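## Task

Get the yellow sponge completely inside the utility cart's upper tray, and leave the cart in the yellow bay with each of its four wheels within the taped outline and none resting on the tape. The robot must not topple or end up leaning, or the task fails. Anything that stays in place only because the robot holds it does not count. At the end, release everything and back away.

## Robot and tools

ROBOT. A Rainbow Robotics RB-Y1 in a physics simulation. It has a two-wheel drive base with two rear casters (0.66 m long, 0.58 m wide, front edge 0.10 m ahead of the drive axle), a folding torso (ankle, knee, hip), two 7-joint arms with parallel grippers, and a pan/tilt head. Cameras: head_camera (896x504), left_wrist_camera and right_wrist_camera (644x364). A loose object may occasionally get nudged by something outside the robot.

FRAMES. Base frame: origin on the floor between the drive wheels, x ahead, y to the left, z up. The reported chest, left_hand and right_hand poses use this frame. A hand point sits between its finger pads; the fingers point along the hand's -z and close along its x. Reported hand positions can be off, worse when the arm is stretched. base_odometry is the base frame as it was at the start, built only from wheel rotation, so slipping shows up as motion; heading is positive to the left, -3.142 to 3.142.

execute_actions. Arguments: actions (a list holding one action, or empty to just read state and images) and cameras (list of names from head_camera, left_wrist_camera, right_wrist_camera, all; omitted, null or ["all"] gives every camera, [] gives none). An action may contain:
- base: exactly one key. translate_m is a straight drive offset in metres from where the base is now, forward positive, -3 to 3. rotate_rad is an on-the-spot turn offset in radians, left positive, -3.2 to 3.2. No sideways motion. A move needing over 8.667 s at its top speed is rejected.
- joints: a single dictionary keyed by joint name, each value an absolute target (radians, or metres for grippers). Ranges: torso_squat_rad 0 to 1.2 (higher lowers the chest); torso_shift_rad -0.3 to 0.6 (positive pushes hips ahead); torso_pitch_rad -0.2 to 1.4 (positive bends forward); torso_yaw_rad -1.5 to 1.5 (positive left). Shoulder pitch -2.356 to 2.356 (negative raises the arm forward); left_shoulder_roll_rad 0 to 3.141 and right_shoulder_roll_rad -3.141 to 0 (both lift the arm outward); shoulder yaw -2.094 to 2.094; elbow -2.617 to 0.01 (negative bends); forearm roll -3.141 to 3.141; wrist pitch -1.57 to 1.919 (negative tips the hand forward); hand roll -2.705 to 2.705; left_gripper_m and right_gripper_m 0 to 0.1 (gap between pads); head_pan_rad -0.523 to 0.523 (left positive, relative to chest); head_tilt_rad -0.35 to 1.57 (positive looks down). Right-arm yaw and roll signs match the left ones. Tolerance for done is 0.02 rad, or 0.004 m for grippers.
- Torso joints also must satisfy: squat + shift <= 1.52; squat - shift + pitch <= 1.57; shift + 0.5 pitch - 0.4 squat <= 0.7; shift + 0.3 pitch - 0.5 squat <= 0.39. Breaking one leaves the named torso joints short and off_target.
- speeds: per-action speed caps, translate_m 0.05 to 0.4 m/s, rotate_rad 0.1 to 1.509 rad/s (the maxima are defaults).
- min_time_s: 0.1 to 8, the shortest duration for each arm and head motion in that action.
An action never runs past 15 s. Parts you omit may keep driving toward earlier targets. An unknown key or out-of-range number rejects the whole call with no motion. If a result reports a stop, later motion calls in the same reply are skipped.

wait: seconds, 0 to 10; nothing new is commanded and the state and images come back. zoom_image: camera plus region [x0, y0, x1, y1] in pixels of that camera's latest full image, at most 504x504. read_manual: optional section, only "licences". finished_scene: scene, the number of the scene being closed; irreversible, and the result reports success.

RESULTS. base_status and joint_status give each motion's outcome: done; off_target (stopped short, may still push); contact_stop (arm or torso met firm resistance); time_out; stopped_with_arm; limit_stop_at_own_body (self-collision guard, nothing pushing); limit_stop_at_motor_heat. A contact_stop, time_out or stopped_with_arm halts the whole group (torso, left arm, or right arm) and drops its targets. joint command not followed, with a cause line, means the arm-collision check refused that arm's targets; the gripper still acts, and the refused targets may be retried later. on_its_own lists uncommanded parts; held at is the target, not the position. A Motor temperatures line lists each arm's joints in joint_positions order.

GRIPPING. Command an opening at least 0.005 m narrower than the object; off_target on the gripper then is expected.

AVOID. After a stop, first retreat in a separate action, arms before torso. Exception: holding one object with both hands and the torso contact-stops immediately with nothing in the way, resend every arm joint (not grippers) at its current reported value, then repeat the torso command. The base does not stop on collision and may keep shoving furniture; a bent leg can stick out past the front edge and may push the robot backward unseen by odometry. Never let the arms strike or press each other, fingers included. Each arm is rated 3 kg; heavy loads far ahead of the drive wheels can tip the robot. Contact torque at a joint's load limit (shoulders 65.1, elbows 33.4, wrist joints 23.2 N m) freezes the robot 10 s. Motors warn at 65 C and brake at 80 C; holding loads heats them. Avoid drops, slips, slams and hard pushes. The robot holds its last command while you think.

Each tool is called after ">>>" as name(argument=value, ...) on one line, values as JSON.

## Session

>>> execute_actions(actions=[])

Scene clock: 0.00 s.
Motor temperatures (°C, as the motors report them): left_arm=[29 27 29 32 34 35 32] | right_arm=[31 28 27 33 38 34 33]
base_odometry: x=+0.000 y=+0.000 heading=+0.000 (m, m, rad; odometry frame)
base_status: not commanded
joint_positions: torso_squat_rad=+0.350 torso_shift_rad=+0.000 torso_pitch_rad=+0.000 torso_yaw_rad=+0.001 left_shoulder_pitch_rad=-0.031 left_shoulder_roll_rad=+0.020 left_shoulder_yaw_rad=+0.044 left_elbow_rad=-0.288 left_forearm_roll_rad=-0.024 left_wrist_pitch_rad=+0.012 left_hand_roll_rad=+0.024 left_gripper_m=+0.100 right_shoulder_pitch_rad=-0.015 right_shoulder_roll_rad=-0.030 right_shoulder_yaw_rad=+0.038 right_elbow_rad=-0.122 right_forearm_roll_rad=+0.003 right_wrist_pitch_rad=-0.018 right_hand_roll_rad=+0.024 right_gripper_m=+0.100 head_pan_rad=+0.001 head_tilt_rad=+0.400
joint_status: not commanded
chest: x=-0.2282 y=+0.0006 z=+1.2474 quat_wxyz=(+1.000, +0.000, +0.000, +0.000) (m; base frame)
left_hand: x=-0.0696 y=+0.2399 z=+0.5798 quat_wxyz=(+0.988, +0.012, -0.152, +0.015) (m; base frame)
right_hand: x=-0.1539 y=-0.2400 z=+0.5666 quat_wxyz=(+0.996, -0.015, -0.076, +0.036) (m; base frame)
pictures: head_camera, left_wrist_camera, right_wrist_camera
Images, in order (width x height): head_camera 896x504, left_wrist_camera 644x364, right_wrist_camera 644x364.

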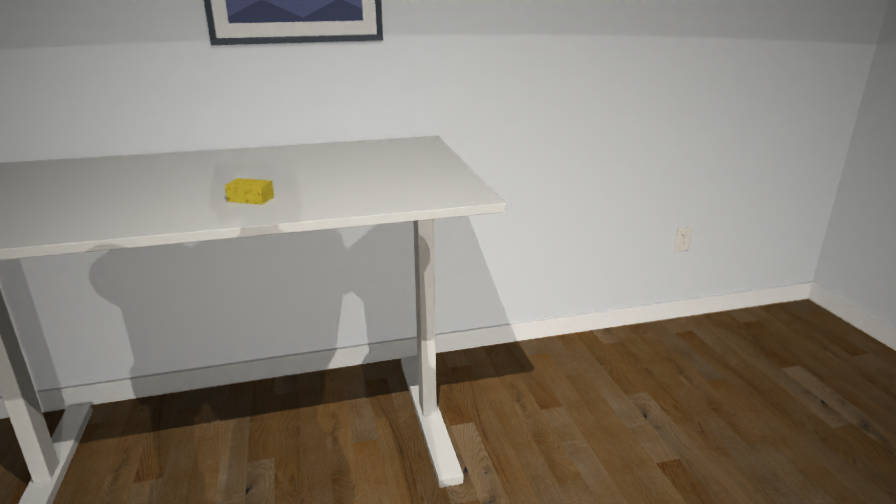

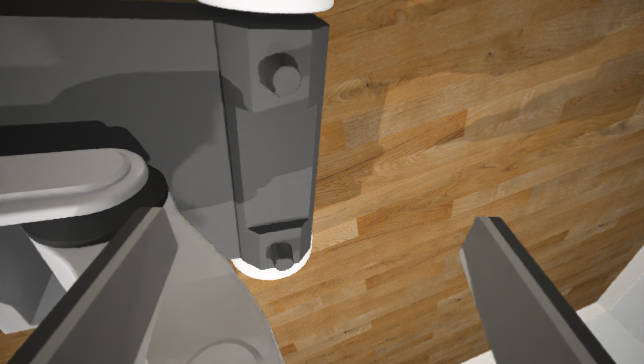

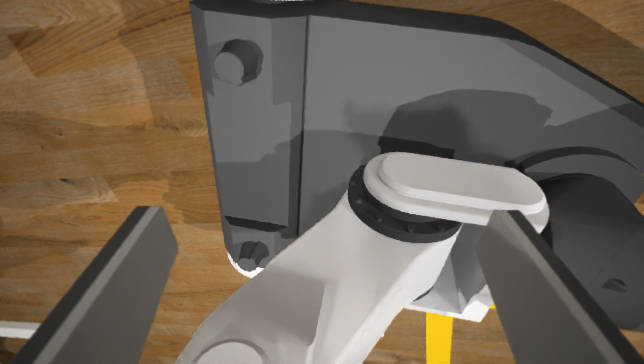

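>>> execute_actions(actions=[{"base":{"rotate_rad":0.42},"joints":{"head_tilt_rad":0.7,"torso_squat_rad":0,"right_shoulder_pitch_rad":-0.9,"right_shoulder_roll_rad":-0.1,"right_shoulder_yaw_rad":0,"right_elbow_rad":-1.2,"right_wrist_pitch_rad":1.9,"right_hand_roll_rad":-0.6,"left_elbow_rad":-0.1}}], cameras=[])

>>> execute_actions(actions=[{"base":{"translate_m":0.9}}])

Scene clock: 11.53 s.
Motor temperatures (°C, as the motors report them): left_arm=[29 27 29 31 34 35 32] | right_arm=[31 28 27 33 38 34 33]
base_odometry: x=+0.000 y=+0.000 heading=+0.419 (m, m, rad; odometry frame)
base_status: done
joint_positions: torso_squat_rad=+0.000 torso_shift_rad=+0.000 torso_pitch_rad=+0.000 torso_yaw_rad=+0.001 left_shoulder_pitch_rad=-0.031 left_shoulder_roll_rad=+0.020 left_shoulder_yaw_rad=+0.044 left_elbow_rad=-0.100 left_forearm_roll_rad=-0.024 left_wrist_pitch_rad=+0.012 left_hand_roll_rad=+0.024 left_gripper_m=+0.100 right_shoulder_pitch_rad=-0.900 right_shoulder_roll_rad=-0.100 right_shoulder_yaw_rad=+0.000 right_elbow_rad=-1.200 right_forearm_roll_rad=+0.003 right_wrist_pitch_rad=+1.900 right_hand_roll_rad=-0.600 right_gripper_m=+0.100 head_pan_rad=+0.001 head_tilt_rad=+0.700
joint_status: all done
chest: x=-0.2282 y=+0.0006 z=+1.2899 quat_wxyz=(+1.000, +0.000, +0.000, +0.000) (m; base frame)
left_hand: x=-0.1602 y=+0.2370 z=+0.6082 quat_wxyz=(+0.998, +0.010, -0.059, +0.016) (m; base frame)
right_hand: x=+0.2762 y=-0.1753 z=+1.0779 quat_wxyz=(+0.974, -0.059, -0.105, -0.191) (m; base frame)
pictures: none
No camera images: the call's "cameras" was empty. Leave "cameras" out to get every camera's image.

Scene clock: 15.33 s.
Motor temperatures (°C, as the motors report them): left_arm=[29 27 29 31 34 35 32] | right_arm=[32 28 27 33 38 34 33]
base_odometry: x=+0.822 y=+0.367 heading=+0.420 (m, m, rad; odometry frame)
base_status: done
joint_positions: torso_squat_rad=+0.000 torso_shift_rad=+0.000 torso_pitch_rad=+0.000 torso_yaw_rad=+0.001 left_shoulder_pitch_rad=-0.031 left_shoulder_roll_rad=+0.020 left_shoulder_yaw_rad=+0.044 left_elbow_rad=-0.100 left_forearm_roll_rad=-0.024 left_wrist_pitch_rad=+0.012 left_hand_roll_rad=+0.024 left_gripper_m=+0.100 right_shoulder_pitch_rad=-0.900 right_shoulder_roll_rad=-0.100 right_shoulder_yaw_rad=+0.000 right_elbow_rad=-1.200 right_forearm_roll_rad=+0.003 right_wrist_pitch_rad=+1.900 right_hand_roll_rad=-0.600 right_gripper_m=+0.100 head_pan_rad=+0.001 head_tilt_rad=+0.700
joint_status: not commanded
chest: x=-0.2282 y=+0.0006 z=+1.2899 quat_wxyz=(+1.000, +0.000, +0.000, +0.000) (m; base frame)
left_hand: x=-0.1602 y=+0.2370 z=+0.6082 quat_wxyz=(+0.998, +0.010, -0.059, +0.016) (m; base frame)
right_hand: x=+0.2761 y=-0.1753 z=+1.0778 quat_wxyz=(+0.974, -0.060, -0.105, -0.191) (m; base frame)
pictures: head_camera, left_wrist_camera, right_wrist_camera
Images, in order (width x height): head_camera 896x504, left_wrist_camera 644x364, right_wrist_camera 644x364.

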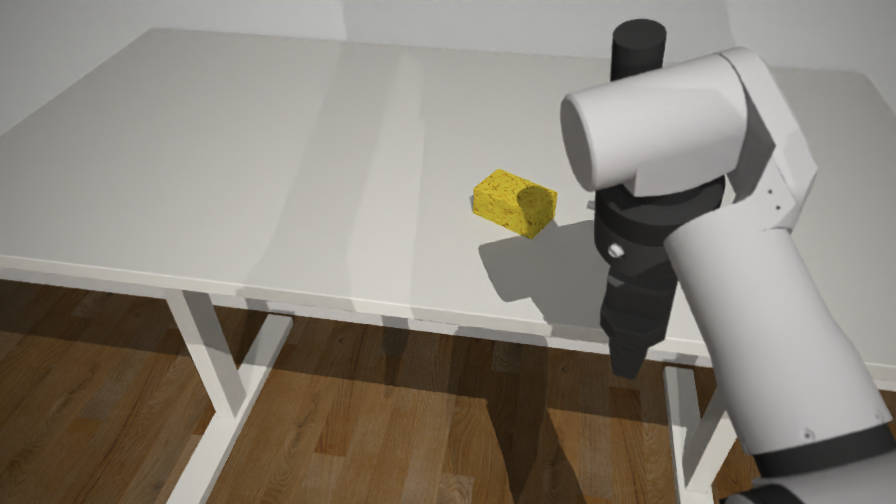

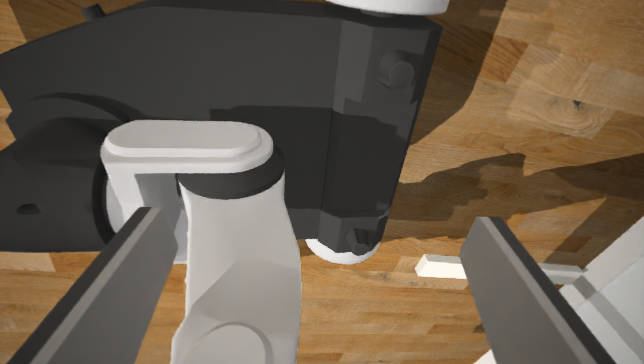

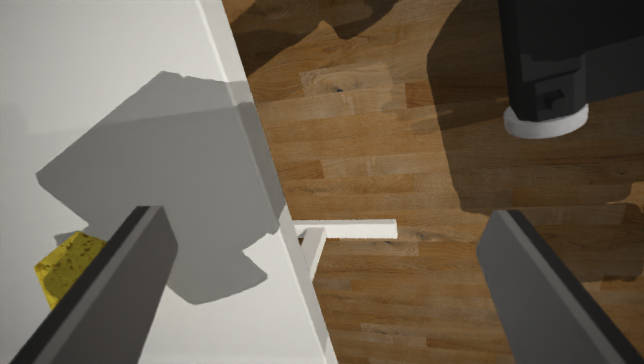

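>>> execute_actions(actions=[{"base":{"translate_m":0.27},"joints":{"torso_yaw_rad":0.15,"torso_pitch_rad":-0.06,"right_hand_roll_rad":-0.95,"head_tilt_rad":0.9,"head_pan_rad":-0.15}}], cameras=["head_camera","right_wrist_camera"])

Scene clock: 24.40 s.
Motor temperatures (°C, as the motors report them): left_arm=[29 27 29 31 34 35 32] | right_arm=[33 28 27 33 38 34 33]
base_odometry: x=+1.068 y=+0.477 heading=+0.421 (m, m, rad; odometry frame)
base_status: done
joint_positions: torso_squat_rad=+0.000 torso_shift_rad=+0.000 torso_pitch_rad=-0.060 torso_yaw_rad=+0.150 left_shoulder_pitch_rad=-0.031 left_shoulder_roll_rad=+0.020 left_shoulder_yaw_rad=+0.044 left_elbow_rad=-0.100 left_forearm_roll_rad=-0.024 left_wrist_pitch_rad=+0.012 left_hand_roll_rad=+0.024 left_gripper_m=+0.100 right_shoulder_pitch_rad=-0.900 right_shoulder_roll_rad=-0.100 right_shoulder_yaw_rad=+0.000 right_elbow_rad=-1.200 right_forearm_roll_rad=+0.003 right_wrist_pitch_rad=+1.900 right_hand_roll_rad=-0.950 right_gripper_m=+0.100 head_pan_rad=-0.150 head_tilt_rad=+0.900
joint_status: all done
chest: x=-0.2468 y=+0.0007 z=+1.2894 quat_wxyz=(+0.997, -0.003, -0.030, +0.075) (m; base frame)
left_hand: x=-0.1738 y=+0.2445 z=+0.6108 quat_wxyz=(+0.992, +0.012, -0.088, +0.091) (m; base frame)
right_hand: x=+0.2899 y=-0.0984 z=+1.1091 quat_wxyz=(+0.946, -0.023, -0.145, -0.289) (m; base frame)
pictures: head_camera, right_wrist_camera
Images, in order (width x height): head_camera 896x504, right_wrist_camera 644x364.

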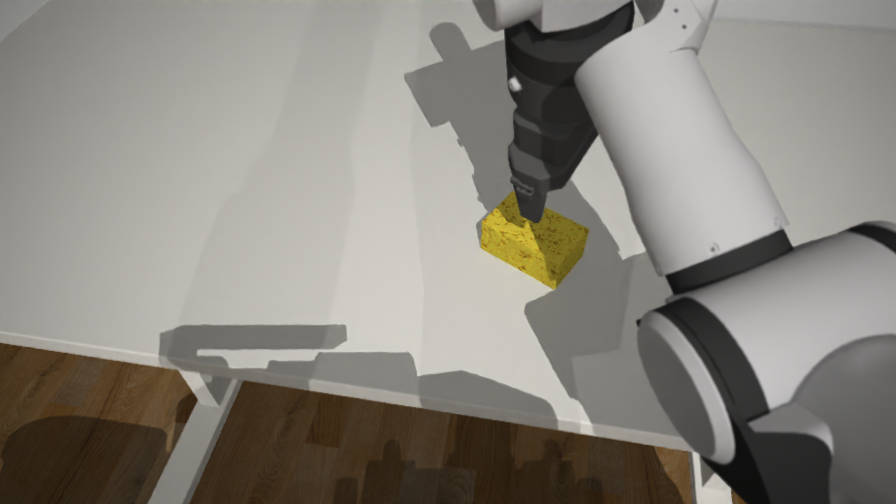

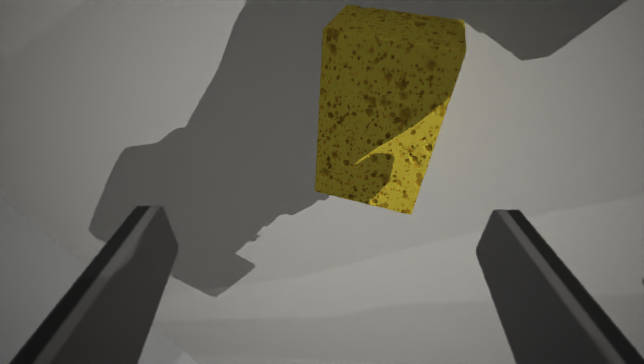

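>>> execute_actions(actions=[{"joints":{"torso_pitch_rad":0.03,"torso_squat_rad":0.15}}], cameras=["right_wrist_camera"])

Scene clock: 30.60 s.
Motor temperatures (°C, as the motors report them): left_arm=[29 27 29 31 34 35 32] | right_arm=[33 28 27 33 38 34 33]
base_odometry: x=+1.068 y=+0.477 heading=+0.421 (m, m, rad; odometry frame)
base_status: not commanded
joint_positions: torso_squat_rad=+0.150 torso_shift_rad=+0.000 torso_pitch_rad=+0.030 torso_yaw_rad=+0.150 left_shoulder_pitch_rad=-0.031 left_shoulder_roll_rad=+0.020 left_shoulder_yaw_rad=+0.044 left_elbow_rad=-0.100 left_forearm_roll_rad=-0.024 left_wrist_pitch_rad=+0.012 left_hand_roll_rad=+0.024 left_gripper_m=+0.100 right_shoulder_pitch_rad=-0.900 right_shoulder_roll_rad=-0.100 right_shoulder_yaw_rad=+0.000 right_elbow_rad=-1.200 right_forearm_roll_rad=+0.003 right_wrist_pitch_rad=+1.900 right_hand_roll_rad=-0.950 right_gripper_m=+0.100 head_pan_rad=-0.150 head_tilt_rad=+0.900
joint_status: all done
chest: x=-0.2190 y=+0.0007 z=+1.2819 quat_wxyz=(+0.997, +0.001, +0.015, +0.075) (m; base frame)
left_hand: x=-0.2072 y=+0.2445 z=+0.5995 quat_wxyz=(+0.995, +0.016, -0.043, +0.091) (m; base frame)
right_hand: x=+0.2994 y=-0.0984 z=+1.0542 quat_wxyz=(+0.952, -0.036, -0.102, -0.287) (m; base frame)
pictures: right_wrist_camera
Images, in order (width x height): right_wrist_camera 644x364.

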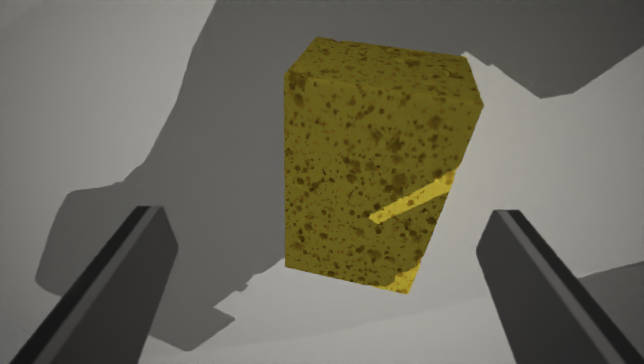

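>>> execute_actions(actions=[{"base":{"translate_m":-0.01},"joints":{"torso_squat_rad":0.44,"right_hand_roll_rad":-1.1}}], cameras=["right_wrist_camera"])

Scene clock: 37.80 s.
Motor temperatures (°C, as the motors report them): left_arm=[29 27 29 31 34 35 32] | right_arm=[33 28 27 33 38 34 33]
base_odometry: x=+1.059 y=+0.473 heading=+0.421 (m, m, rad; odometry frame)
base_status: done
joint_positions: torso_squat_rad=+0.440 torso_shift_rad=+0.000 torso_pitch_rad=+0.030 torso_yaw_rad=+0.150 left_shoulder_pitch_rad=-0.031 left_shoulder_roll_rad=+0.020 left_shoulder_yaw_rad=+0.044 left_elbow_rad=-0.100 left_forearm_roll_rad=-0.024 left_wrist_pitch_rad=+0.012 left_hand_roll_rad=+0.024 left_gripper_m=+0.100 right_shoulder_pitch_rad=-0.900 right_shoulder_roll_rad=-0.100 right_shoulder_yaw_rad=+0.000 right_elbow_rad=-1.200 right_forearm_roll_rad=+0.003 right_wrist_pitch_rad=+1.900 right_hand_roll_rad=-1.100 right_gripper_m=+0.100 head_pan_rad=-0.150 head_tilt_rad=+0.900
joint_status: all done
chest: x=-0.2190 y=+0.0006 z=+1.2231 quat_wxyz=(+0.997, +0.001, +0.015, +0.075) (m; base frame)
left_hand: x=-0.2073 y=+0.2445 z=+0.5407 quat_wxyz=(+0.995, +0.016, -0.043, +0.091) (m; base frame)
right_hand: x=+0.2993 y=-0.0985 z=+0.9954 quat_wxyz=(+0.927, -0.028, -0.104, -0.358) (m; base frame)
pictures: right_wrist_camera
Images, in order (width x height): right_wrist_camera 644x364.

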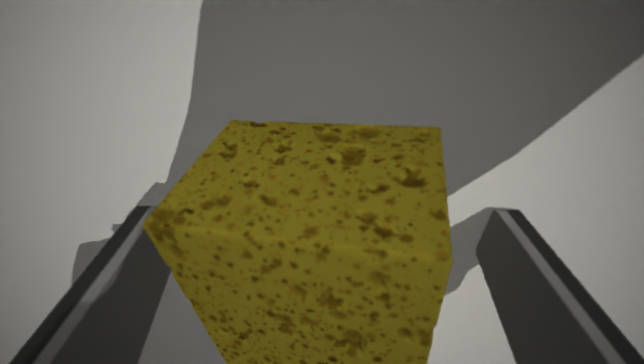

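>>> execute_actions(actions=[{"joints":{"right_gripper_m":0.05}}], cameras=[])

>>> execute_actions(actions=[{"joints":{"torso_squat_rad":0.25,"torso_pitch_rad":0}}], cameras=["right_wrist_camera"])

>>> execute_actions(actions=[{"base":{"translate_m":-0.7},"joints":{"torso_yaw_rad":0,"head_pan_rad":0.5,"head_tilt_rad":0.65}}], cameras=[])

>>> execute_actions(actions=[{"base":{"rotate_rad":1.5}}], cameras=["head_camera"])

>>> execute_actions(actions=[{"base":{"rotate_rad":0.9}}], cameras=["head_camera"])

Scene clock: 48.63 s.
Motor temperatures (°C, as the motors report them): left_arm=[29 27 29 31 34 35 32] | right_arm=[34 28 27 34 38 34 33]
base_odometry: x=+1.059 y=+0.473 heading=+0.421 (m, m, rad; odometry frame)
base_status: not commanded
joint_positions: torso_squat_rad=+0.440 torso_shift_rad=+0.000 torso_pitch_rad=+0.030 torso_yaw_rad=+0.150 left_shoulder_pitch_rad=-0.031 left_shoulder_roll_rad=+0.020 left_shoulder_yaw_rad=+0.044 left_elbow_rad=-0.100 left_forearm_roll_rad=-0.024 left_wrist_pitch_rad=+0.012 left_hand_roll_rad=+0.024 left_gripper_m=+0.100 right_shoulder_pitch_rad=-0.900 right_shoulder_roll_rad=-0.100 right_shoulder_yaw_rad=+0.000 right_elbow_rad=-1.200 right_forearm_roll_rad=+0.003 right_wrist_pitch_rad=+1.900 right_hand_roll_rad=-1.100 right_gripper_m=+0.061 head_pan_rad=-0.150 head_tilt_rad=+0.900
joint_status: right_gripper_m off_target (ended at +0.061, target +0.050)
chest: x=-0.2190 y=+0.0006 z=+1.2231 quat_wxyz=(+0.997, +0.001, +0.015, +0.075) (m; base frame)
left_hand: x=-0.2073 y=+0.2445 z=+0.5407 quat_wxyz=(+0.995, +0.016, -0.043, +0.091) (m; base frame)
right_hand: x=+0.2993 y=-0.0985 z=+0.9954 quat_wxyz=(+0.927, -0.028, -0.104, -0.358) (m; base frame)
pictures: none
No camera images: the call's "cameras" was empty. Leave "cameras" out to get every camera's image.

Scene clock: 50.03 s.
Motor temperatures (°C, as the motors report them): left_arm=[29 27 29 31 34 35 32] | right_arm=[34 28 27 34 38 34 33]
base_odometry: x=+1.059 y=+0.473 heading=+0.421 (m, m, rad; odometry frame)
base_status: not commanded
joint_positions: torso_squat_rad=+0.250 torso_shift_rad=+0.000 torso_pitch_rad=+0.000 torso_yaw_rad=+0.150 left_shoulder_pitch_rad=-0.031 left_shoulder_roll_rad=+0.020 left_shoulder_yaw_rad=+0.044 left_elbow_rad=-0.100 left_forearm_roll_rad=-0.024 left_wrist_pitch_rad=+0.012 left_hand_roll_rad=+0.024 left_gripper_m=+0.100 right_shoulder_pitch_rad=-0.900 right_shoulder_roll_rad=-0.100 right_shoulder_yaw_rad=+0.000 right_elbow_rad=-1.200 right_forearm_roll_rad=+0.003 right_wrist_pitch_rad=+1.900 right_hand_roll_rad=-1.100 right_gripper_m=+0.061 head_pan_rad=-0.150 head_tilt_rad=+0.900
joint_status: all done
chest: x=-0.2282 y=+0.0006 z=+1.2682 quat_wxyz=(+0.997, +0.000, +0.000, +0.075) (m; base frame)
left_hand: x=-0.1962 y=+0.2445 z=+0.5864 quat_wxyz=(+0.994, +0.015, -0.058, +0.091) (m; base frame)
right_hand: x=+0.2967 y=-0.0985 z=+1.0560 quat_wxyz=(+0.926, -0.023, -0.118, -0.358) (m; base frame)
pictures: right_wrist_camera
Images, in order (width x height): right_wrist_camera 644x364.

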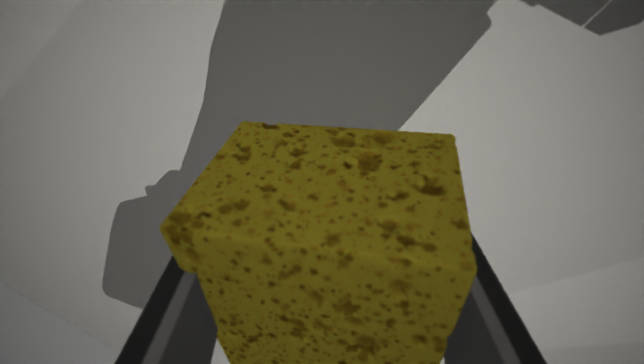

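Scene clock: 53.37 s.
Motor temperatures (°C, as the motors report them): left_arm=[29 27 29 31 34 35 32] | right_arm=[34 28 27 34 38 34 33]
base_odometry: x=+0.420 y=+0.187 heading=+0.422 (m, m, rad; odometry frame)
base_status: done
joint_positions: torso_squat_rad=+0.250 torso_shift_rad=+0.000 torso_pitch_rad=+0.000 torso_yaw_rad=+0.000 left_shoulder_pitch_rad=-0.031 left_shoulder_roll_rad=+0.020 left_shoulder_yaw_rad=+0.044 left_elbow_rad=-0.100 left_forearm_roll_rad=-0.024 left_wrist_pitch_rad=+0.012 left_hand_roll_rad=+0.024 left_gripper_m=+0.100 right_shoulder_pitch_rad=-0.900 right_shoulder_roll_rad=-0.100 right_shoulder_yaw_rad=+0.000 right_elbow_rad=-1.200 right_forearm_roll_rad=+0.003 right_wrist_pitch_rad=+1.900 right_hand_roll_rad=-1.100 right_gripper_m=+0.061 head_pan_rad=+0.500 head_tilt_rad=+0.650
joint_status: all done
chest: x=-0.2283 y=+0.0006 z=+1.2682 quat_wxyz=(+1.000, +0.000, +0.000, +0.000) (m; base frame)
left_hand: x=-0.1599 y=+0.2370 z=+0.5864 quat_wxyz=(+0.998, +0.010, -0.059, +0.016) (m; base frame)
right_hand: x=+0.2759 y=-0.1760 z=+1.0561 quat_wxyz=(+0.896, -0.032, -0.116, -0.427) (m; base frame)
pictures: none
No camera images: the call's "cameras" was empty. Leave "cameras" out to get every camera's image.

Scene clock: 57.40 s.
Motor temperatures (°C, as the motors report them): left_arm=[29 27 29 31 34 35 32] | right_arm=[34 28 27 34 38 34 33]
base_odometry: x=+0.420 y=+0.186 heading=+1.921 (m, m, rad; odometry frame)
base_status: done
joint_positions: torso_squat_rad=+0.250 torso_shift_rad=+0.000 torso_pitch_rad=+0.000 torso_yaw_rad=+0.000 left_shoulder_pitch_rad=-0.031 left_shoulder_roll_rad=+0.020 left_shoulder_yaw_rad=+0.044 left_elbow_rad=-0.100 left_forearm_roll_rad=-0.024 left_wrist_pitch_rad=+0.012 left_hand_roll_rad=+0.024 left_gripper_m=+0.100 right_shoulder_pitch_rad=-0.900 right_shoulder_roll_rad=-0.100 right_shoulder_yaw_rad=+0.000 right_elbow_rad=-1.200 right_forearm_roll_rad=+0.003 right_wrist_pitch_rad=+1.900 right_hand_roll_rad=-1.100 right_gripper_m=+0.061 head_pan_rad=+0.500 head_tilt_rad=+0.650
joint_status: not commanded
chest: x=-0.2283 y=+0.0006 z=+1.2682 quat_wxyz=(+1.000, +0.000, +0.000, +0.000) (m; base frame)
left_hand: x=-0.1599 y=+0.2370 z=+0.5864 quat_wxyz=(+0.998, +0.010, -0.059, +0.016) (m; base frame)
right_hand: x=+0.2759 y=-0.1760 z=+1.0561 quat_wxyz=(+0.896, -0.032, -0.116, -0.427) (m; base frame)
pictures: head_camera
Images, in order (width x height): head_camera 896x504.

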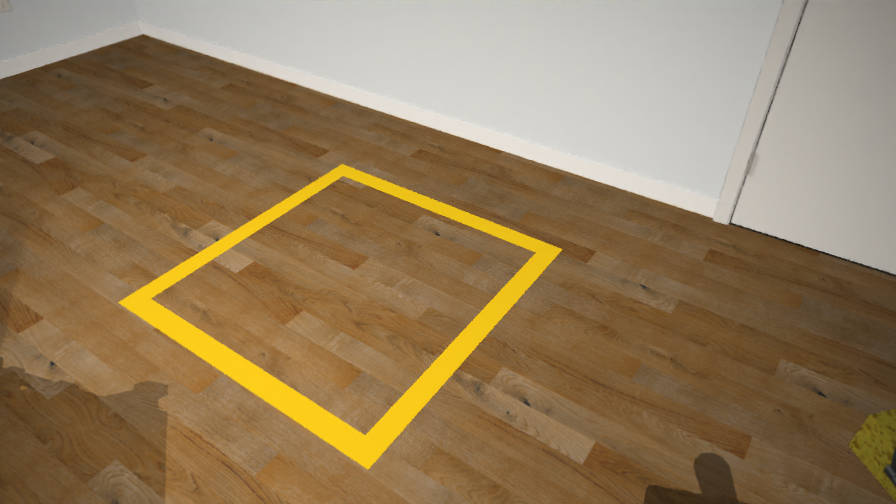

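Scene clock: 60.53 s.
Motor temperatures (°C, as the motors report them): left_arm=[29 27 29 31 34 35 32] | right_arm=[34 28 27 34 38 34 33]
base_odometry: x=+0.420 y=+0.186 heading=+2.820 (m, m, rad; odometry frame)
base_status: done
joint_positions: torso_squat_rad=+0.250 torso_shift_rad=+0.000 torso_pitch_rad=+0.000 torso_yaw_rad=+0.000 left_shoulder_pitch_rad=-0.031 left_shoulder_roll_rad=+0.020 left_shoulder_yaw_rad=+0.044 left_elbow_rad=-0.100 left_forearm_roll_rad=-0.024 left_wrist_pitch_rad=+0.012 left_hand_roll_rad=+0.024 left_gripper_m=+0.100 right_shoulder_pitch_rad=-0.900 right_shoulder_roll_rad=-0.100 right_shoulder_yaw_rad=+0.000 right_elbow_rad=-1.200 right_forearm_roll_rad=+0.003 right_wrist_pitch_rad=+1.900 right_hand_roll_rad=-1.100 right_gripper_m=+0.061 head_pan_rad=+0.500 head_tilt_rad=+0.650
joint_status: not commanded
chest: x=-0.2283 y=+0.0006 z=+1.2682 quat_wxyz=(+1.000, +0.000, +0.000, +0.000) (m; base frame)
left_hand: x=-0.1599 y=+0.2370 z=+0.5864 quat_wxyz=(+0.998, +0.010, -0.059, +0.016) (m; base frame)
right_hand: x=+0.2759 y=-0.1760 z=+1.0561 quat_wxyz=(+0.896, -0.032, -0.116, -0.427) (m; base frame)
pictures: head_camera
Images, in order (width x height): head_camera 896x504.

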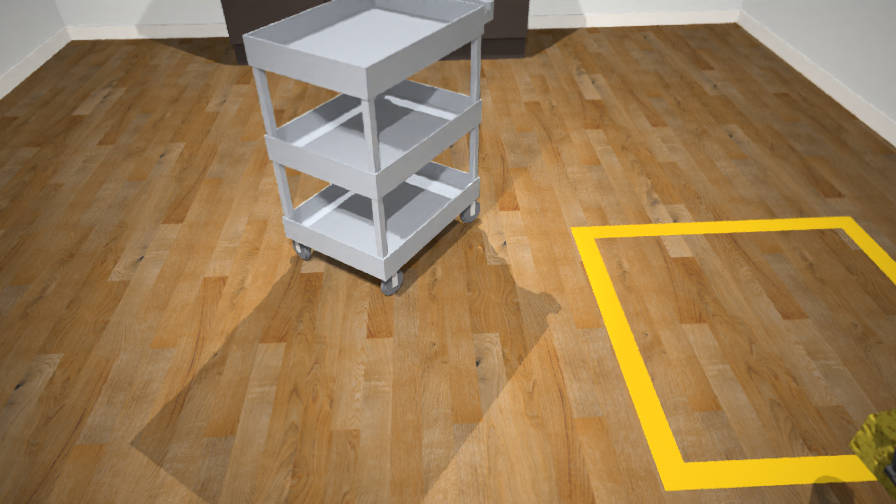

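>>> execute_actions(actions=[{"base":{"rotate_rad":1.14}}], cameras=[])

>>> execute_actions(actions=[{"base":{"translate_m":2.0},"joints":{"head_pan_rad":-0.5,"head_tilt_rad":0.9}}], cameras=[])

>>> execute_actions(actions=[{"base":{"rotate_rad":-0.99}}], cameras=["head_camera"])

>>> execute_actions(actions=[{"base":{"translate_m":0.75}}], cameras=[])

>>> execute_actions(actions=[{"base":{"rotate_rad":-1.77},"joints":{"head_pan_rad":0}}], cameras=["head_camera"])

Scene clock: 86.90 s.
Motor temperatures (°C, as the motors report them): left_arm=[29 27 29 31 34 35 32] | right_arm=[35 28 27 34 38 34 33]
base_odometry: x=+0.420 y=+0.186 heading=-2.324 (m, m, rad; odometry frame)
base_status: done
joint_positions: torso_squat_rad=+0.250 torso_shift_rad=+0.000 torso_pitch_rad=+0.000 torso_yaw_rad=+0.000 left_shoulder_pitch_rad=-0.031 left_shoulder_roll_rad=+0.020 left_shoulder_yaw_rad=+0.044 left_elbow_rad=-0.100 left_forearm_roll_rad=-0.024 left_wrist_pitch_rad=+0.012 left_hand_roll_rad=+0.024 left_gripper_m=+0.100 right_shoulder_pitch_rad=-0.900 right_shoulder_roll_rad=-0.100 right_shoulder_yaw_rad=+0.000 right_elbow_rad=-1.200 right_forearm_roll_rad=+0.003 right_wrist_pitch_rad=+1.900 right_hand_roll_rad=-1.100 right_gripper_m=+0.061 head_pan_rad=+0.500 head_tilt_rad=+0.650
joint_status: not commanded
chest: x=-0.2283 y=+0.0006 z=+1.2682 quat_wxyz=(+1.000, +0.000, +0.000, +0.000) (m; base frame)
left_hand: x=-0.1599 y=+0.2370 z=+0.5864 quat_wxyz=(+0.998, +0.010, -0.059, +0.016) (m; base frame)
right_hand: x=+0.2759 y=-0.1760 z=+1.0561 quat_wxyz=(+0.896, -0.032, -0.116, -0.427) (m; base frame)
pictures: none
No camera images: the call's "cameras" was empty. Leave "cameras" out to get every camera's image.

Scene clock: 93.37 s.
Motor temperatures (°C, as the motors report them): left_arm=[29 27 29 31 34 35 32] | right_arm=[35 28 27 34 38 34 33]
base_odometry: x=-0.947 y=-1.273 heading=-2.324 (m, m, rad; odometry frame)
base_status: done
joint_positions: torso_squat_rad=+0.250 torso_shift_rad=+0.000 torso_pitch_rad=+0.000 torso_yaw_rad=+0.000 left_shoulder_pitch_rad=-0.031 left_shoulder_roll_rad=+0.020 left_shoulder_yaw_rad=+0.044 left_elbow_rad=-0.100 left_forearm_roll_rad=-0.024 left_wrist_pitch_rad=+0.012 left_hand_roll_rad=+0.024 left_gripper_m=+0.100 right_shoulder_pitch_rad=-0.900 right_shoulder_roll_rad=-0.100 right_shoulder_yaw_rad=+0.000 right_elbow_rad=-1.200 right_forearm_roll_rad=+0.003 right_wrist_pitch_rad=+1.900 right_hand_roll_rad=-1.100 right_gripper_m=+0.061 head_pan_rad=-0.500 head_tilt_rad=+0.900
joint_status: all done
chest: x=-0.2282 y=+0.0006 z=+1.2682 quat_wxyz=(+1.000, +0.000, +0.000, +0.000) (m; base frame)
left_hand: x=-0.1599 y=+0.2370 z=+0.5864 quat_wxyz=(+0.998, +0.010, -0.059, +0.016) (m; base frame)
right_hand: x=+0.2760 y=-0.1760 z=+1.0560 quat_wxyz=(+0.896, -0.032, -0.116, -0.427) (m; base frame)
pictures: none
No camera images: the call's "cameras" was empty. Leave "cameras" out to get every camera's image.

Scene clock: 96.53 s.
Motor temperatures (°C, as the motors report them): left_arm=[29 27 29 31 34 35 32] | right_arm=[35 28 27 34 38 34 33]
base_odometry: x=-0.947 y=-1.273 heading=+2.971 (m, m, rad; odometry frame)
base_status: done
joint_positions: torso_squat_rad=+0.250 torso_shift_rad=+0.000 torso_pitch_rad=+0.000 torso_yaw_rad=+0.000 left_shoulder_pitch_rad=-0.031 left_shoulder_roll_rad=+0.020 left_shoulder_yaw_rad=+0.044 left_elbow_rad=-0.100 left_forearm_roll_rad=-0.024 left_wrist_pitch_rad=+0.012 left_hand_roll_rad=+0.024 left_gripper_m=+0.100 right_shoulder_pitch_rad=-0.900 right_shoulder_roll_rad=-0.100 right_shoulder_yaw_rad=+0.000 right_elbow_rad=-1.200 right_forearm_roll_rad=+0.003 right_wrist_pitch_rad=+1.900 right_hand_roll_rad=-1.100 right_gripper_m=+0.061 head_pan_rad=-0.500 head_tilt_rad=+0.900
joint_status: not commanded
chest: x=-0.2283 y=+0.0007 z=+1.2682 quat_wxyz=(+1.000, +0.000, +0.000, +0.000) (m; base frame)
left_hand: x=-0.1599 y=+0.2370 z=+0.5864 quat_wxyz=(+0.998, +0.010, -0.059, +0.016) (m; base frame)
right_hand: x=+0.2760 y=-0.1759 z=+1.0561 quat_wxyz=(+0.896, -0.032, -0.116, -0.427) (m; base frame)
pictures: head_camera
Images, in order (width x height): head_camera 896x504.

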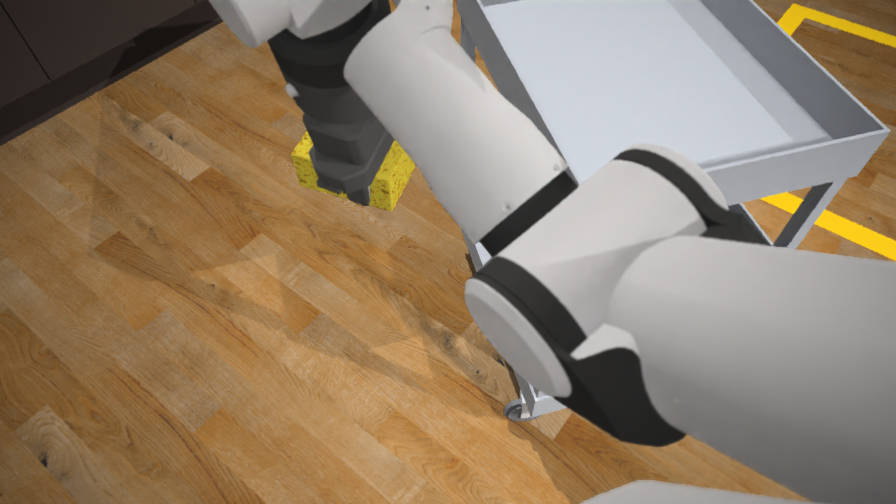

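Scene clock: 99.97 s.
Motor temperatures (°C, as the motors report them): left_arm=[29 27 29 31 34 35 32] | right_arm=[35 28 27 34 38 34 33]
base_odometry: x=-1.686 y=-1.145 heading=+2.970 (m, m, rad; odometry frame)
base_status: done
joint_positions: torso_squat_rad=+0.250 torso_shift_rad=+0.000 torso_pitch_rad=+0.000 torso_yaw_rad=+0.000 left_shoulder_pitch_rad=-0.031 left_shoulder_roll_rad=+0.020 left_shoulder_yaw_rad=+0.044 left_elbow_rad=-0.100 left_forearm_roll_rad=-0.024 left_wrist_pitch_rad=+0.012 left_hand_roll_rad=+0.024 left_gripper_m=+0.100 right_shoulder_pitch_rad=-0.900 right_shoulder_roll_rad=-0.100 right_shoulder_yaw_rad=+0.000 right_elbow_rad=-1.200 right_forearm_roll_rad=+0.003 right_wrist_pitch_rad=+1.900 right_hand_roll_rad=-1.100 right_gripper_m=+0.061 head_pan_rad=-0.500 head_tilt_rad=+0.900
joint_status: not commanded
chest: x=-0.2282 y=+0.0007 z=+1.2682 quat_wxyz=(+1.000, +0.000, +0.000, +0.000) (m; base frame)
left_hand: x=-0.1599 y=+0.2370 z=+0.5864 quat_wxyz=(+0.998, +0.010, -0.059, +0.016) (m; base frame)
right_hand: x=+0.2760 y=-0.1759 z=+1.0560 quat_wxyz=(+0.896, -0.032, -0.116, -0.427) (m; base frame)
pictures: none
No camera images: the call's "cameras" was empty. Leave "cameras" out to get every camera's image.

Scene clock: 104.20 s.
Motor temperatures (°C, as the motors report them): left_arm=[29 27 29 31 34 35 32] | right_arm=[35 28 27 34 38 34 33]
base_odometry: x=-1.686 y=-1.145 heading=+1.201 (m, m, rad; odometry frame)
base_status: done
joint_positions: torso_squat_rad=+0.250 torso_shift_rad=+0.000 torso_pitch_rad=+0.000 torso_yaw_rad=+0.000 left_shoulder_pitch_rad=-0.031 left_shoulder_roll_rad=+0.020 left_shoulder_yaw_rad=+0.044 left_elbow_rad=-0.100 left_forearm_roll_rad=-0.024 left_wrist_pitch_rad=+0.012 left_hand_roll_rad=+0.024 left_gripper_m=+0.100 right_shoulder_pitch_rad=-0.900 right_shoulder_roll_rad=-0.100 right_shoulder_yaw_rad=+0.000 right_elbow_rad=-1.200 right_forearm_roll_rad=+0.003 right_wrist_pitch_rad=+1.900 right_hand_roll_rad=-1.100 right_gripper_m=+0.061 head_pan_rad=+0.000 head_tilt_rad=+0.900
joint_status: all done
chest: x=-0.2283 y=+0.0006 z=+1.2682 quat_wxyz=(+1.000, +0.000, +0.000, +0.000) (m; base frame)
left_hand: x=-0.1599 y=+0.2370 z=+0.5864 quat_wxyz=(+0.998, +0.010, -0.059, +0.016) (m; base frame)
right_hand: x=+0.2759 y=-0.1759 z=+1.0561 quat_wxyz=(+0.896, -0.032, -0.116, -0.427) (m; base frame)
pictures: head_camera
Images, in order (width x height): head_camera 896x504.

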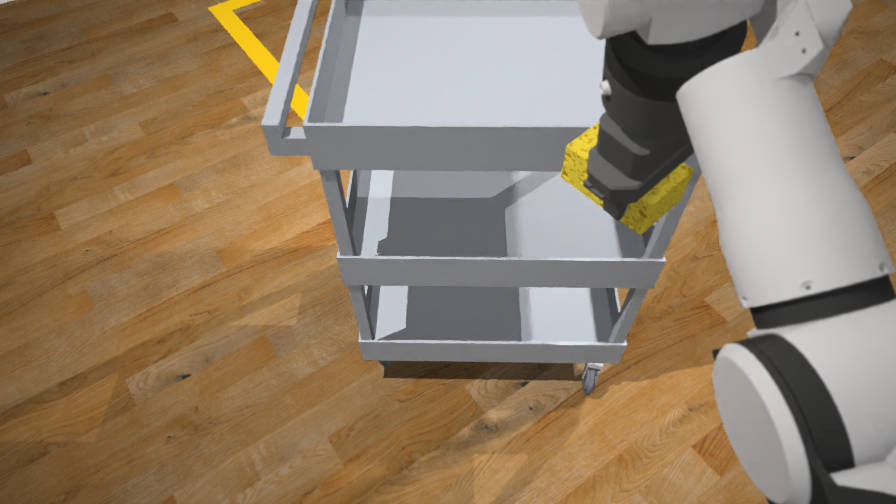

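>>> execute_actions(actions=[{"base":{"translate_m":0.42},"joints":{"torso_shift_rad":0.2,"torso_pitch_rad":0.1,"right_wrist_pitch_rad":1.75}}], cameras=[])

>>> execute_actions(actions=[{"joints":{"torso_squat_rad":0.6,"torso_pitch_rad":0.2}}])

Scene clock: 116.00 s.
Motor temperatures (°C, as the motors report them): left_arm=[29 27 29 31 34 35 32] | right_arm=[35 28 27 34 38 34 33]
base_odometry: x=-1.534 y=-0.754 heading=+1.201 (m, m, rad; odometry frame)
base_status: done
joint_positions: torso_squat_rad=+0.250 torso_shift_rad=+0.200 torso_pitch_rad=+0.100 torso_yaw_rad=+0.000 left_shoulder_pitch_rad=-0.031 left_shoulder_roll_rad=+0.020 left_shoulder_yaw_rad=+0.044 left_elbow_rad=-0.100 left_forearm_roll_rad=-0.024 left_wrist_pitch_rad=+0.012 left_hand_roll_rad=+0.024 left_gripper_m=+0.100 right_shoulder_pitch_rad=-0.900 right_shoulder_roll_rad=-0.100 right_shoulder_yaw_rad=+0.000 right_elbow_rad=-1.200 right_forearm_roll_rad=+0.003 right_wrist_pitch_rad=+1.750 right_hand_roll_rad=-1.100 right_gripper_m=+0.061 head_pan_rad=+0.000 head_tilt_rad=+0.900
joint_status: all done
chest: x=-0.0624 y=+0.0006 z=+1.2531 quat_wxyz=(+0.999, +0.000, +0.050, +0.000) (m; base frame)
left_hand: x=-0.0624 y=+0.2370 z=+0.5679 quat_wxyz=(+1.000, +0.011, -0.009, +0.015) (m; base frame)
right_hand: x=+0.4515 y=-0.1680 z=+0.9959 quat_wxyz=(+0.900, -0.007, -0.130, -0.417) (m; base frame)
pictures: none
No camera images: the call's "cameras" was empty. Leave "cameras" out to get every camera's image.

Scene clock: 117.93 s.
Motor temperatures (°C, as the motors report them): left_arm=[29 27 29 31 34 35 32] | right_arm=[35 28 27 34 38 34 33]
base_odometry: x=-1.534 y=-0.754 heading=+1.201 (m, m, rad; odometry frame)
base_status: not commanded
joint_positions: torso_squat_rad=+0.600 torso_shift_rad=+0.200 torso_pitch_rad=+0.200 torso_yaw_rad=+0.000 left_shoulder_pitch_rad=-0.031 left_shoulder_roll_rad=+0.020 left_shoulder_yaw_rad=+0.044 left_elbow_rad=-0.100 left_forearm_roll_rad=-0.024 left_wrist_pitch_rad=+0.012 left_hand_roll_rad=+0.024 left_gripper_m=+0.100 right_shoulder_pitch_rad=-0.900 right_shoulder_roll_rad=-0.100 right_shoulder_yaw_rad=+0.000 right_elbow_rad=-1.200 right_forearm_roll_rad=+0.003 right_wrist_pitch_rad=+1.750 right_hand_roll_rad=-1.100 right_gripper_m=+0.061 head_pan_rad=+0.000 head_tilt_rad=+0.900
joint_status: all done
chest: x=-0.0518 y=+0.0006 z=+1.1500 quat_wxyz=(+0.995, +0.000, +0.100, +0.000) (m; base frame)
left_hand: x=-0.1201 y=+0.2369 z=+0.4682 quat_wxyz=(+0.999, +0.012, +0.041, +0.015) (m; base frame)
right_hand: x=+0.4338 y=-0.1681 z=+0.8428 quat_wxyz=(+0.905, -0.028, -0.085, -0.416) (m; base frame)
pictures: head_camera, left_wrist_camera, right_wrist_camera
Images, in order (width x height): head_camera 896x504, left_wrist_camera 644x364, right_wrist_camera 644x364.

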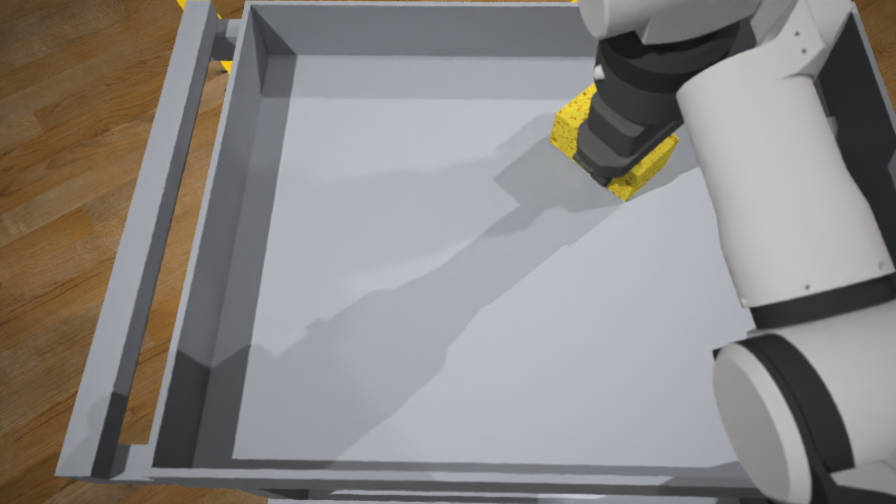

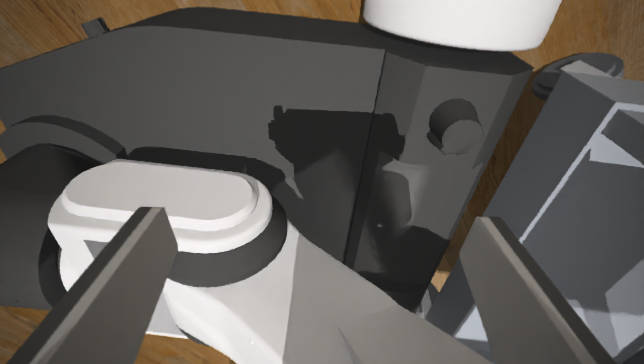

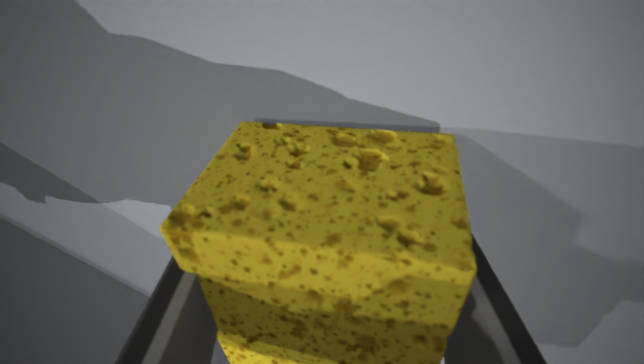

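>>> execute_actions(actions=[{"joints":{"torso_squat_rad":0.625}}], cameras=[])

>>> execute_actions(actions=[{"joints":{"right_gripper_m":0.1}}], cameras=["right_wrist_camera"])

>>> execute_actions(actions=[{"joints":{"torso_squat_rad":0,"torso_pitch_rad":0,"torso_shift_rad":0,"left_shoulder_pitch_rad":0,"left_shoulder_roll_rad":0,"left_shoulder_yaw_rad":-0.4,"left_elbow_rad":-1.9,"left_forearm_roll_rad":0,"left_wrist_pitch_rad":1.9,"left_hand_roll_rad":0.4},"min_time_s":2.5}], cameras=[])

>>> execute_actions(actions=[{"base":{"translate_m":-0.04},"joints":{"head_tilt_rad":1.1,"right_shoulder_pitch_rad":0,"right_shoulder_roll_rad":0,"right_shoulder_yaw_rad":0.4,"right_elbow_rad":-1.9,"right_wrist_pitch_rad":1.9,"right_hand_roll_rad":-0.4,"torso_shift_rad":0.27}}])

Scene clock: 131.90 s.
Motor temperatures (°C, as the motors report them): left_arm=[29 27 29 31 34 35 32] | right_arm=[35 28 27 35 38 34 33]
base_odometry: x=-1.534 y=-0.754 heading=+1.201 (m, m, rad; odometry frame)
base_status: not commanded
joint_positions: torso_squat_rad=+0.625 torso_shift_rad=+0.199 torso_pitch_rad=+0.198 torso_yaw_rad=+0.000 left_shoulder_pitch_rad=-0.031 left_shoulder_roll_rad=+0.020 left_shoulder_yaw_rad=+0.044 left_elbow_rad=-0.100 left_forearm_roll_rad=-0.024 left_wrist_pitch_rad=+0.012 left_hand_roll_rad=+0.024 left_gripper_m=+0.100 right_shoulder_pitch_rad=-0.904 right_shoulder_roll_rad=-0.101 right_shoulder_yaw_rad=+0.000 right_elbow_rad=-1.203 right_forearm_roll_rad=+0.003 right_wrist_pitch_rad=+1.750 right_hand_roll_rad=-1.100 right_gripper_m=+0.061 head_pan_rad=+0.000 head_tilt_rad=+0.900
joint_status: all done
chest: x=-0.0547 y=+0.0006 z=+1.1402 quat_wxyz=(+0.995, +0.000, +0.099, +0.000) (m; base frame)
left_hand: x=-0.1219 y=+0.2368 z=+0.4583 quat_wxyz=(+0.999, +0.012, +0.040, +0.015) (m; base frame)
right_hand: x=+0.4333 y=-0.1676 z=+0.8363 quat_wxyz=(+0.905, -0.026, -0.088, -0.416) (m; base frame)
pictures: none
No camera images: the call's "cameras" was empty. Leave "cameras" out to get every camera's image.

Scene clock: 132.87 s.
Motor temperatures (°C, as the motors report them): left_arm=[29 27 29 31 34 35 32] | right_arm=[35 28 27 35 38 34 33]
base_odometry: x=-1.534 y=-0.754 heading=+1.201 (m, m, rad; odometry frame)
base_status: not commanded
joint_positions: torso_squat_rad=+0.625 torso_shift_rad=+0.199 torso_pitch_rad=+0.199 torso_yaw_rad=+0.000 left_shoulder_pitch_rad=-0.031 left_shoulder_roll_rad=+0.020 left_shoulder_yaw_rad=+0.044 left_elbow_rad=-0.100 left_forearm_roll_rad=-0.024 left_wrist_pitch_rad=+0.012 left_hand_roll_rad=+0.024 left_gripper_m=+0.100 right_shoulder_pitch_rad=-0.905 right_shoulder_roll_rad=-0.102 right_shoulder_yaw_rad=+0.000 right_elbow_rad=-1.203 right_forearm_roll_rad=+0.003 right_wrist_pitch_rad=+1.750 right_hand_roll_rad=-1.100 right_gripper_m=+0.099 head_pan_rad=+0.000 head_tilt_rad=+0.900
joint_status: all done
chest: x=-0.0545 y=+0.0006 z=+1.1402 quat_wxyz=(+0.995, +0.000, +0.099, +0.000) (m; base frame)
left_hand: x=-0.1219 y=+0.2368 z=+0.4583 quat_wxyz=(+0.999, +0.012, +0.040, +0.015) (m; base frame)
right_hand: x=+0.4341 y=-0.1681 z=+0.8370 quat_wxyz=(+0.905, -0.026, -0.089, -0.416) (m; base frame)
pictures: right_wrist_camera
Images, in order (width x height): right_wrist_camera 644x364.

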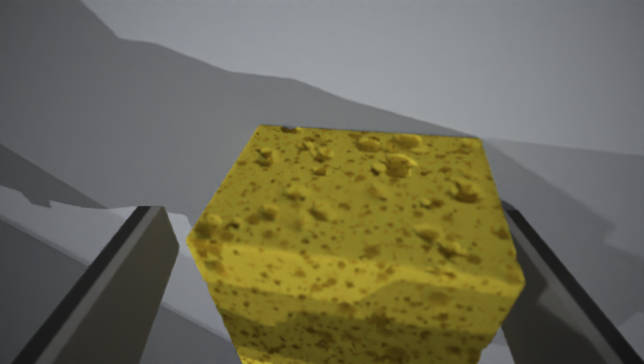

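Scene clock: 135.73 s.
Motor temperatures (°C, as the motors report them): left_arm=[29 27 29 31 34 35 32] | right_arm=[35 28 27 35 38 34 33]
base_odometry: x=-1.534 y=-0.754 heading=+1.201 (m, m, rad; odometry frame)
base_status: not commanded
joint_positions: torso_squat_rad=+0.000 torso_shift_rad=+0.000 torso_pitch_rad=+0.000 torso_yaw_rad=+0.000 left_shoulder_pitch_rad=+0.000 left_shoulder_roll_rad=+0.000 left_shoulder_yaw_rad=-0.400 left_elbow_rad=-1.900 left_forearm_roll_rad=+0.000 left_wrist_pitch_rad=+1.900 left_hand_roll_rad=+0.400 left_gripper_m=+0.100 right_shoulder_pitch_rad=-0.900 right_shoulder_roll_rad=-0.100 right_shoulder_yaw_rad=+0.000 right_elbow_rad=-1.200 right_forearm_roll_rad=+0.003 right_wrist_pitch_rad=+1.750 right_hand_roll_rad=-1.100 right_gripper_m=+0.100 head_pan_rad=+0.000 head_tilt_rad=+0.900
joint_status: all done
chest: x=-0.2281 y=+0.0007 z=+1.2899 quat_wxyz=(+1.000, +0.000, +0.000, +0.000) (m; base frame)
left_hand: x=+0.0330 y=+0.1102 z=+0.9169 quat_wxyz=(+1.000, +0.000, +0.000, +0.000) (m; base frame)
right_hand: x=+0.3089 y=-0.1679 z=+1.0855 quat_wxyz=(+0.892, +0.014, -0.175, -0.417) (m; base frame)
pictures: none
No camera images: the call's "cameras" was empty. Leave "cameras" out to get every camera's image.

Scene clock: 138.37 s.
Motor temperatures (°C, as the motors report them): left_arm=[29 27 29 31 34 35 32] | right_arm=[34 28 27 35 38 34 33]
base_odometry: x=-1.548 y=-0.791 heading=+1.201 (m, m, rad; odometry frame)
base_status: done
joint_positions: torso_squat_rad=+0.000 torso_shift_rad=+0.270 torso_pitch_rad=+0.000 torso_yaw_rad=+0.000 left_shoulder_pitch_rad=+0.000 left_shoulder_roll_rad=+0.000 left_shoulder_yaw_rad=-0.400 left_elbow_rad=-1.900 left_forearm_roll_rad=+0.000 left_wrist_pitch_rad=+1.900 left_hand_roll_rad=+0.400 left_gripper_m=+0.100 right_shoulder_pitch_rad=+0.000 right_shoulder_roll_rad=+0.000 right_shoulder_yaw_rad=+0.400 right_elbow_rad=-1.900 right_forearm_roll_rad=+0.003 right_wrist_pitch_rad=+1.900 right_hand_roll_rad=-0.400 right_gripper_m=+0.100 head_pan_rad=+0.000 head_tilt_rad=+1.100
joint_status: all done
chest: x=-0.0413 y=+0.0007 z=+1.2646 quat_wxyz=(+1.000, +0.000, +0.000, +0.000) (m; base frame)
left_hand: x=+0.2197 y=+0.1102 z=+0.8914 quat_wxyz=(+1.000, +0.000, +0.000, +0.000) (m; base frame)
right_hand: x=+0.2199 y=-0.1099 z=+0.8915 quat_wxyz=(+1.000, -0.002, -0.001, -0.001) (m; base frame)
pictures: head_camera, left_wrist_camera, right_wrist_camera
Images, in order (width x height): head_camera 896x504, left_wrist_camera 644x364, right_wrist_camera 644x364.

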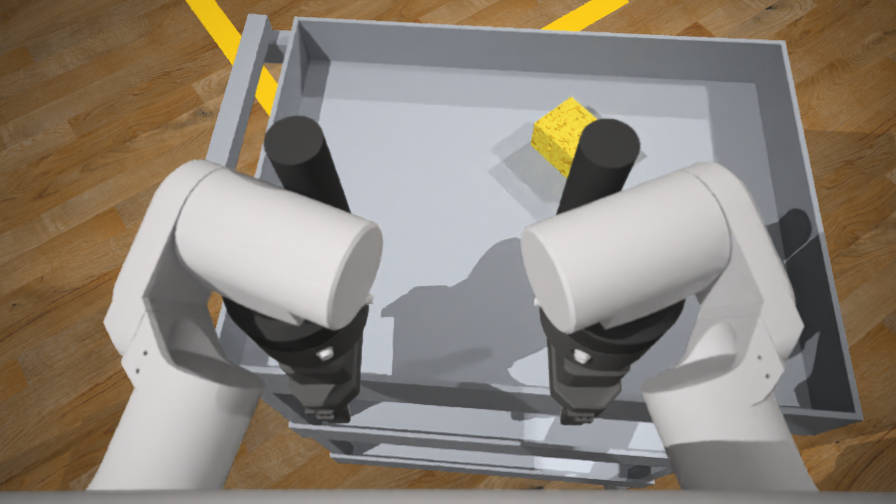

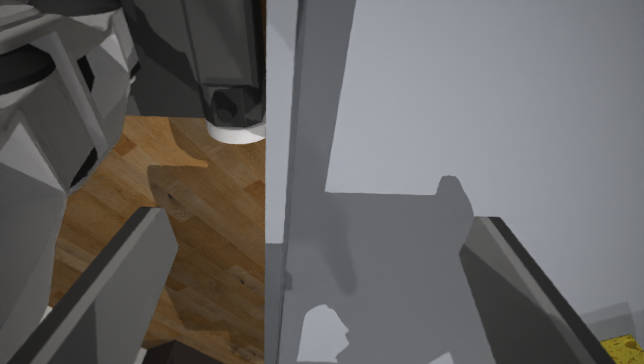

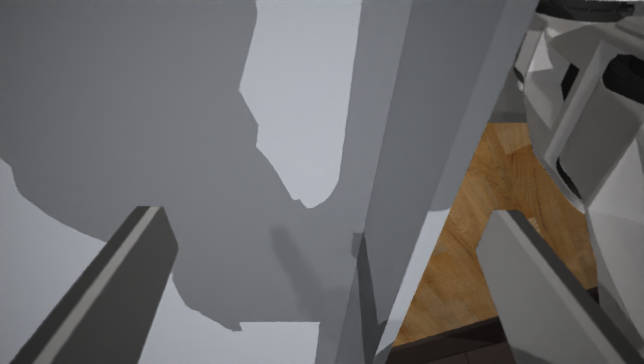

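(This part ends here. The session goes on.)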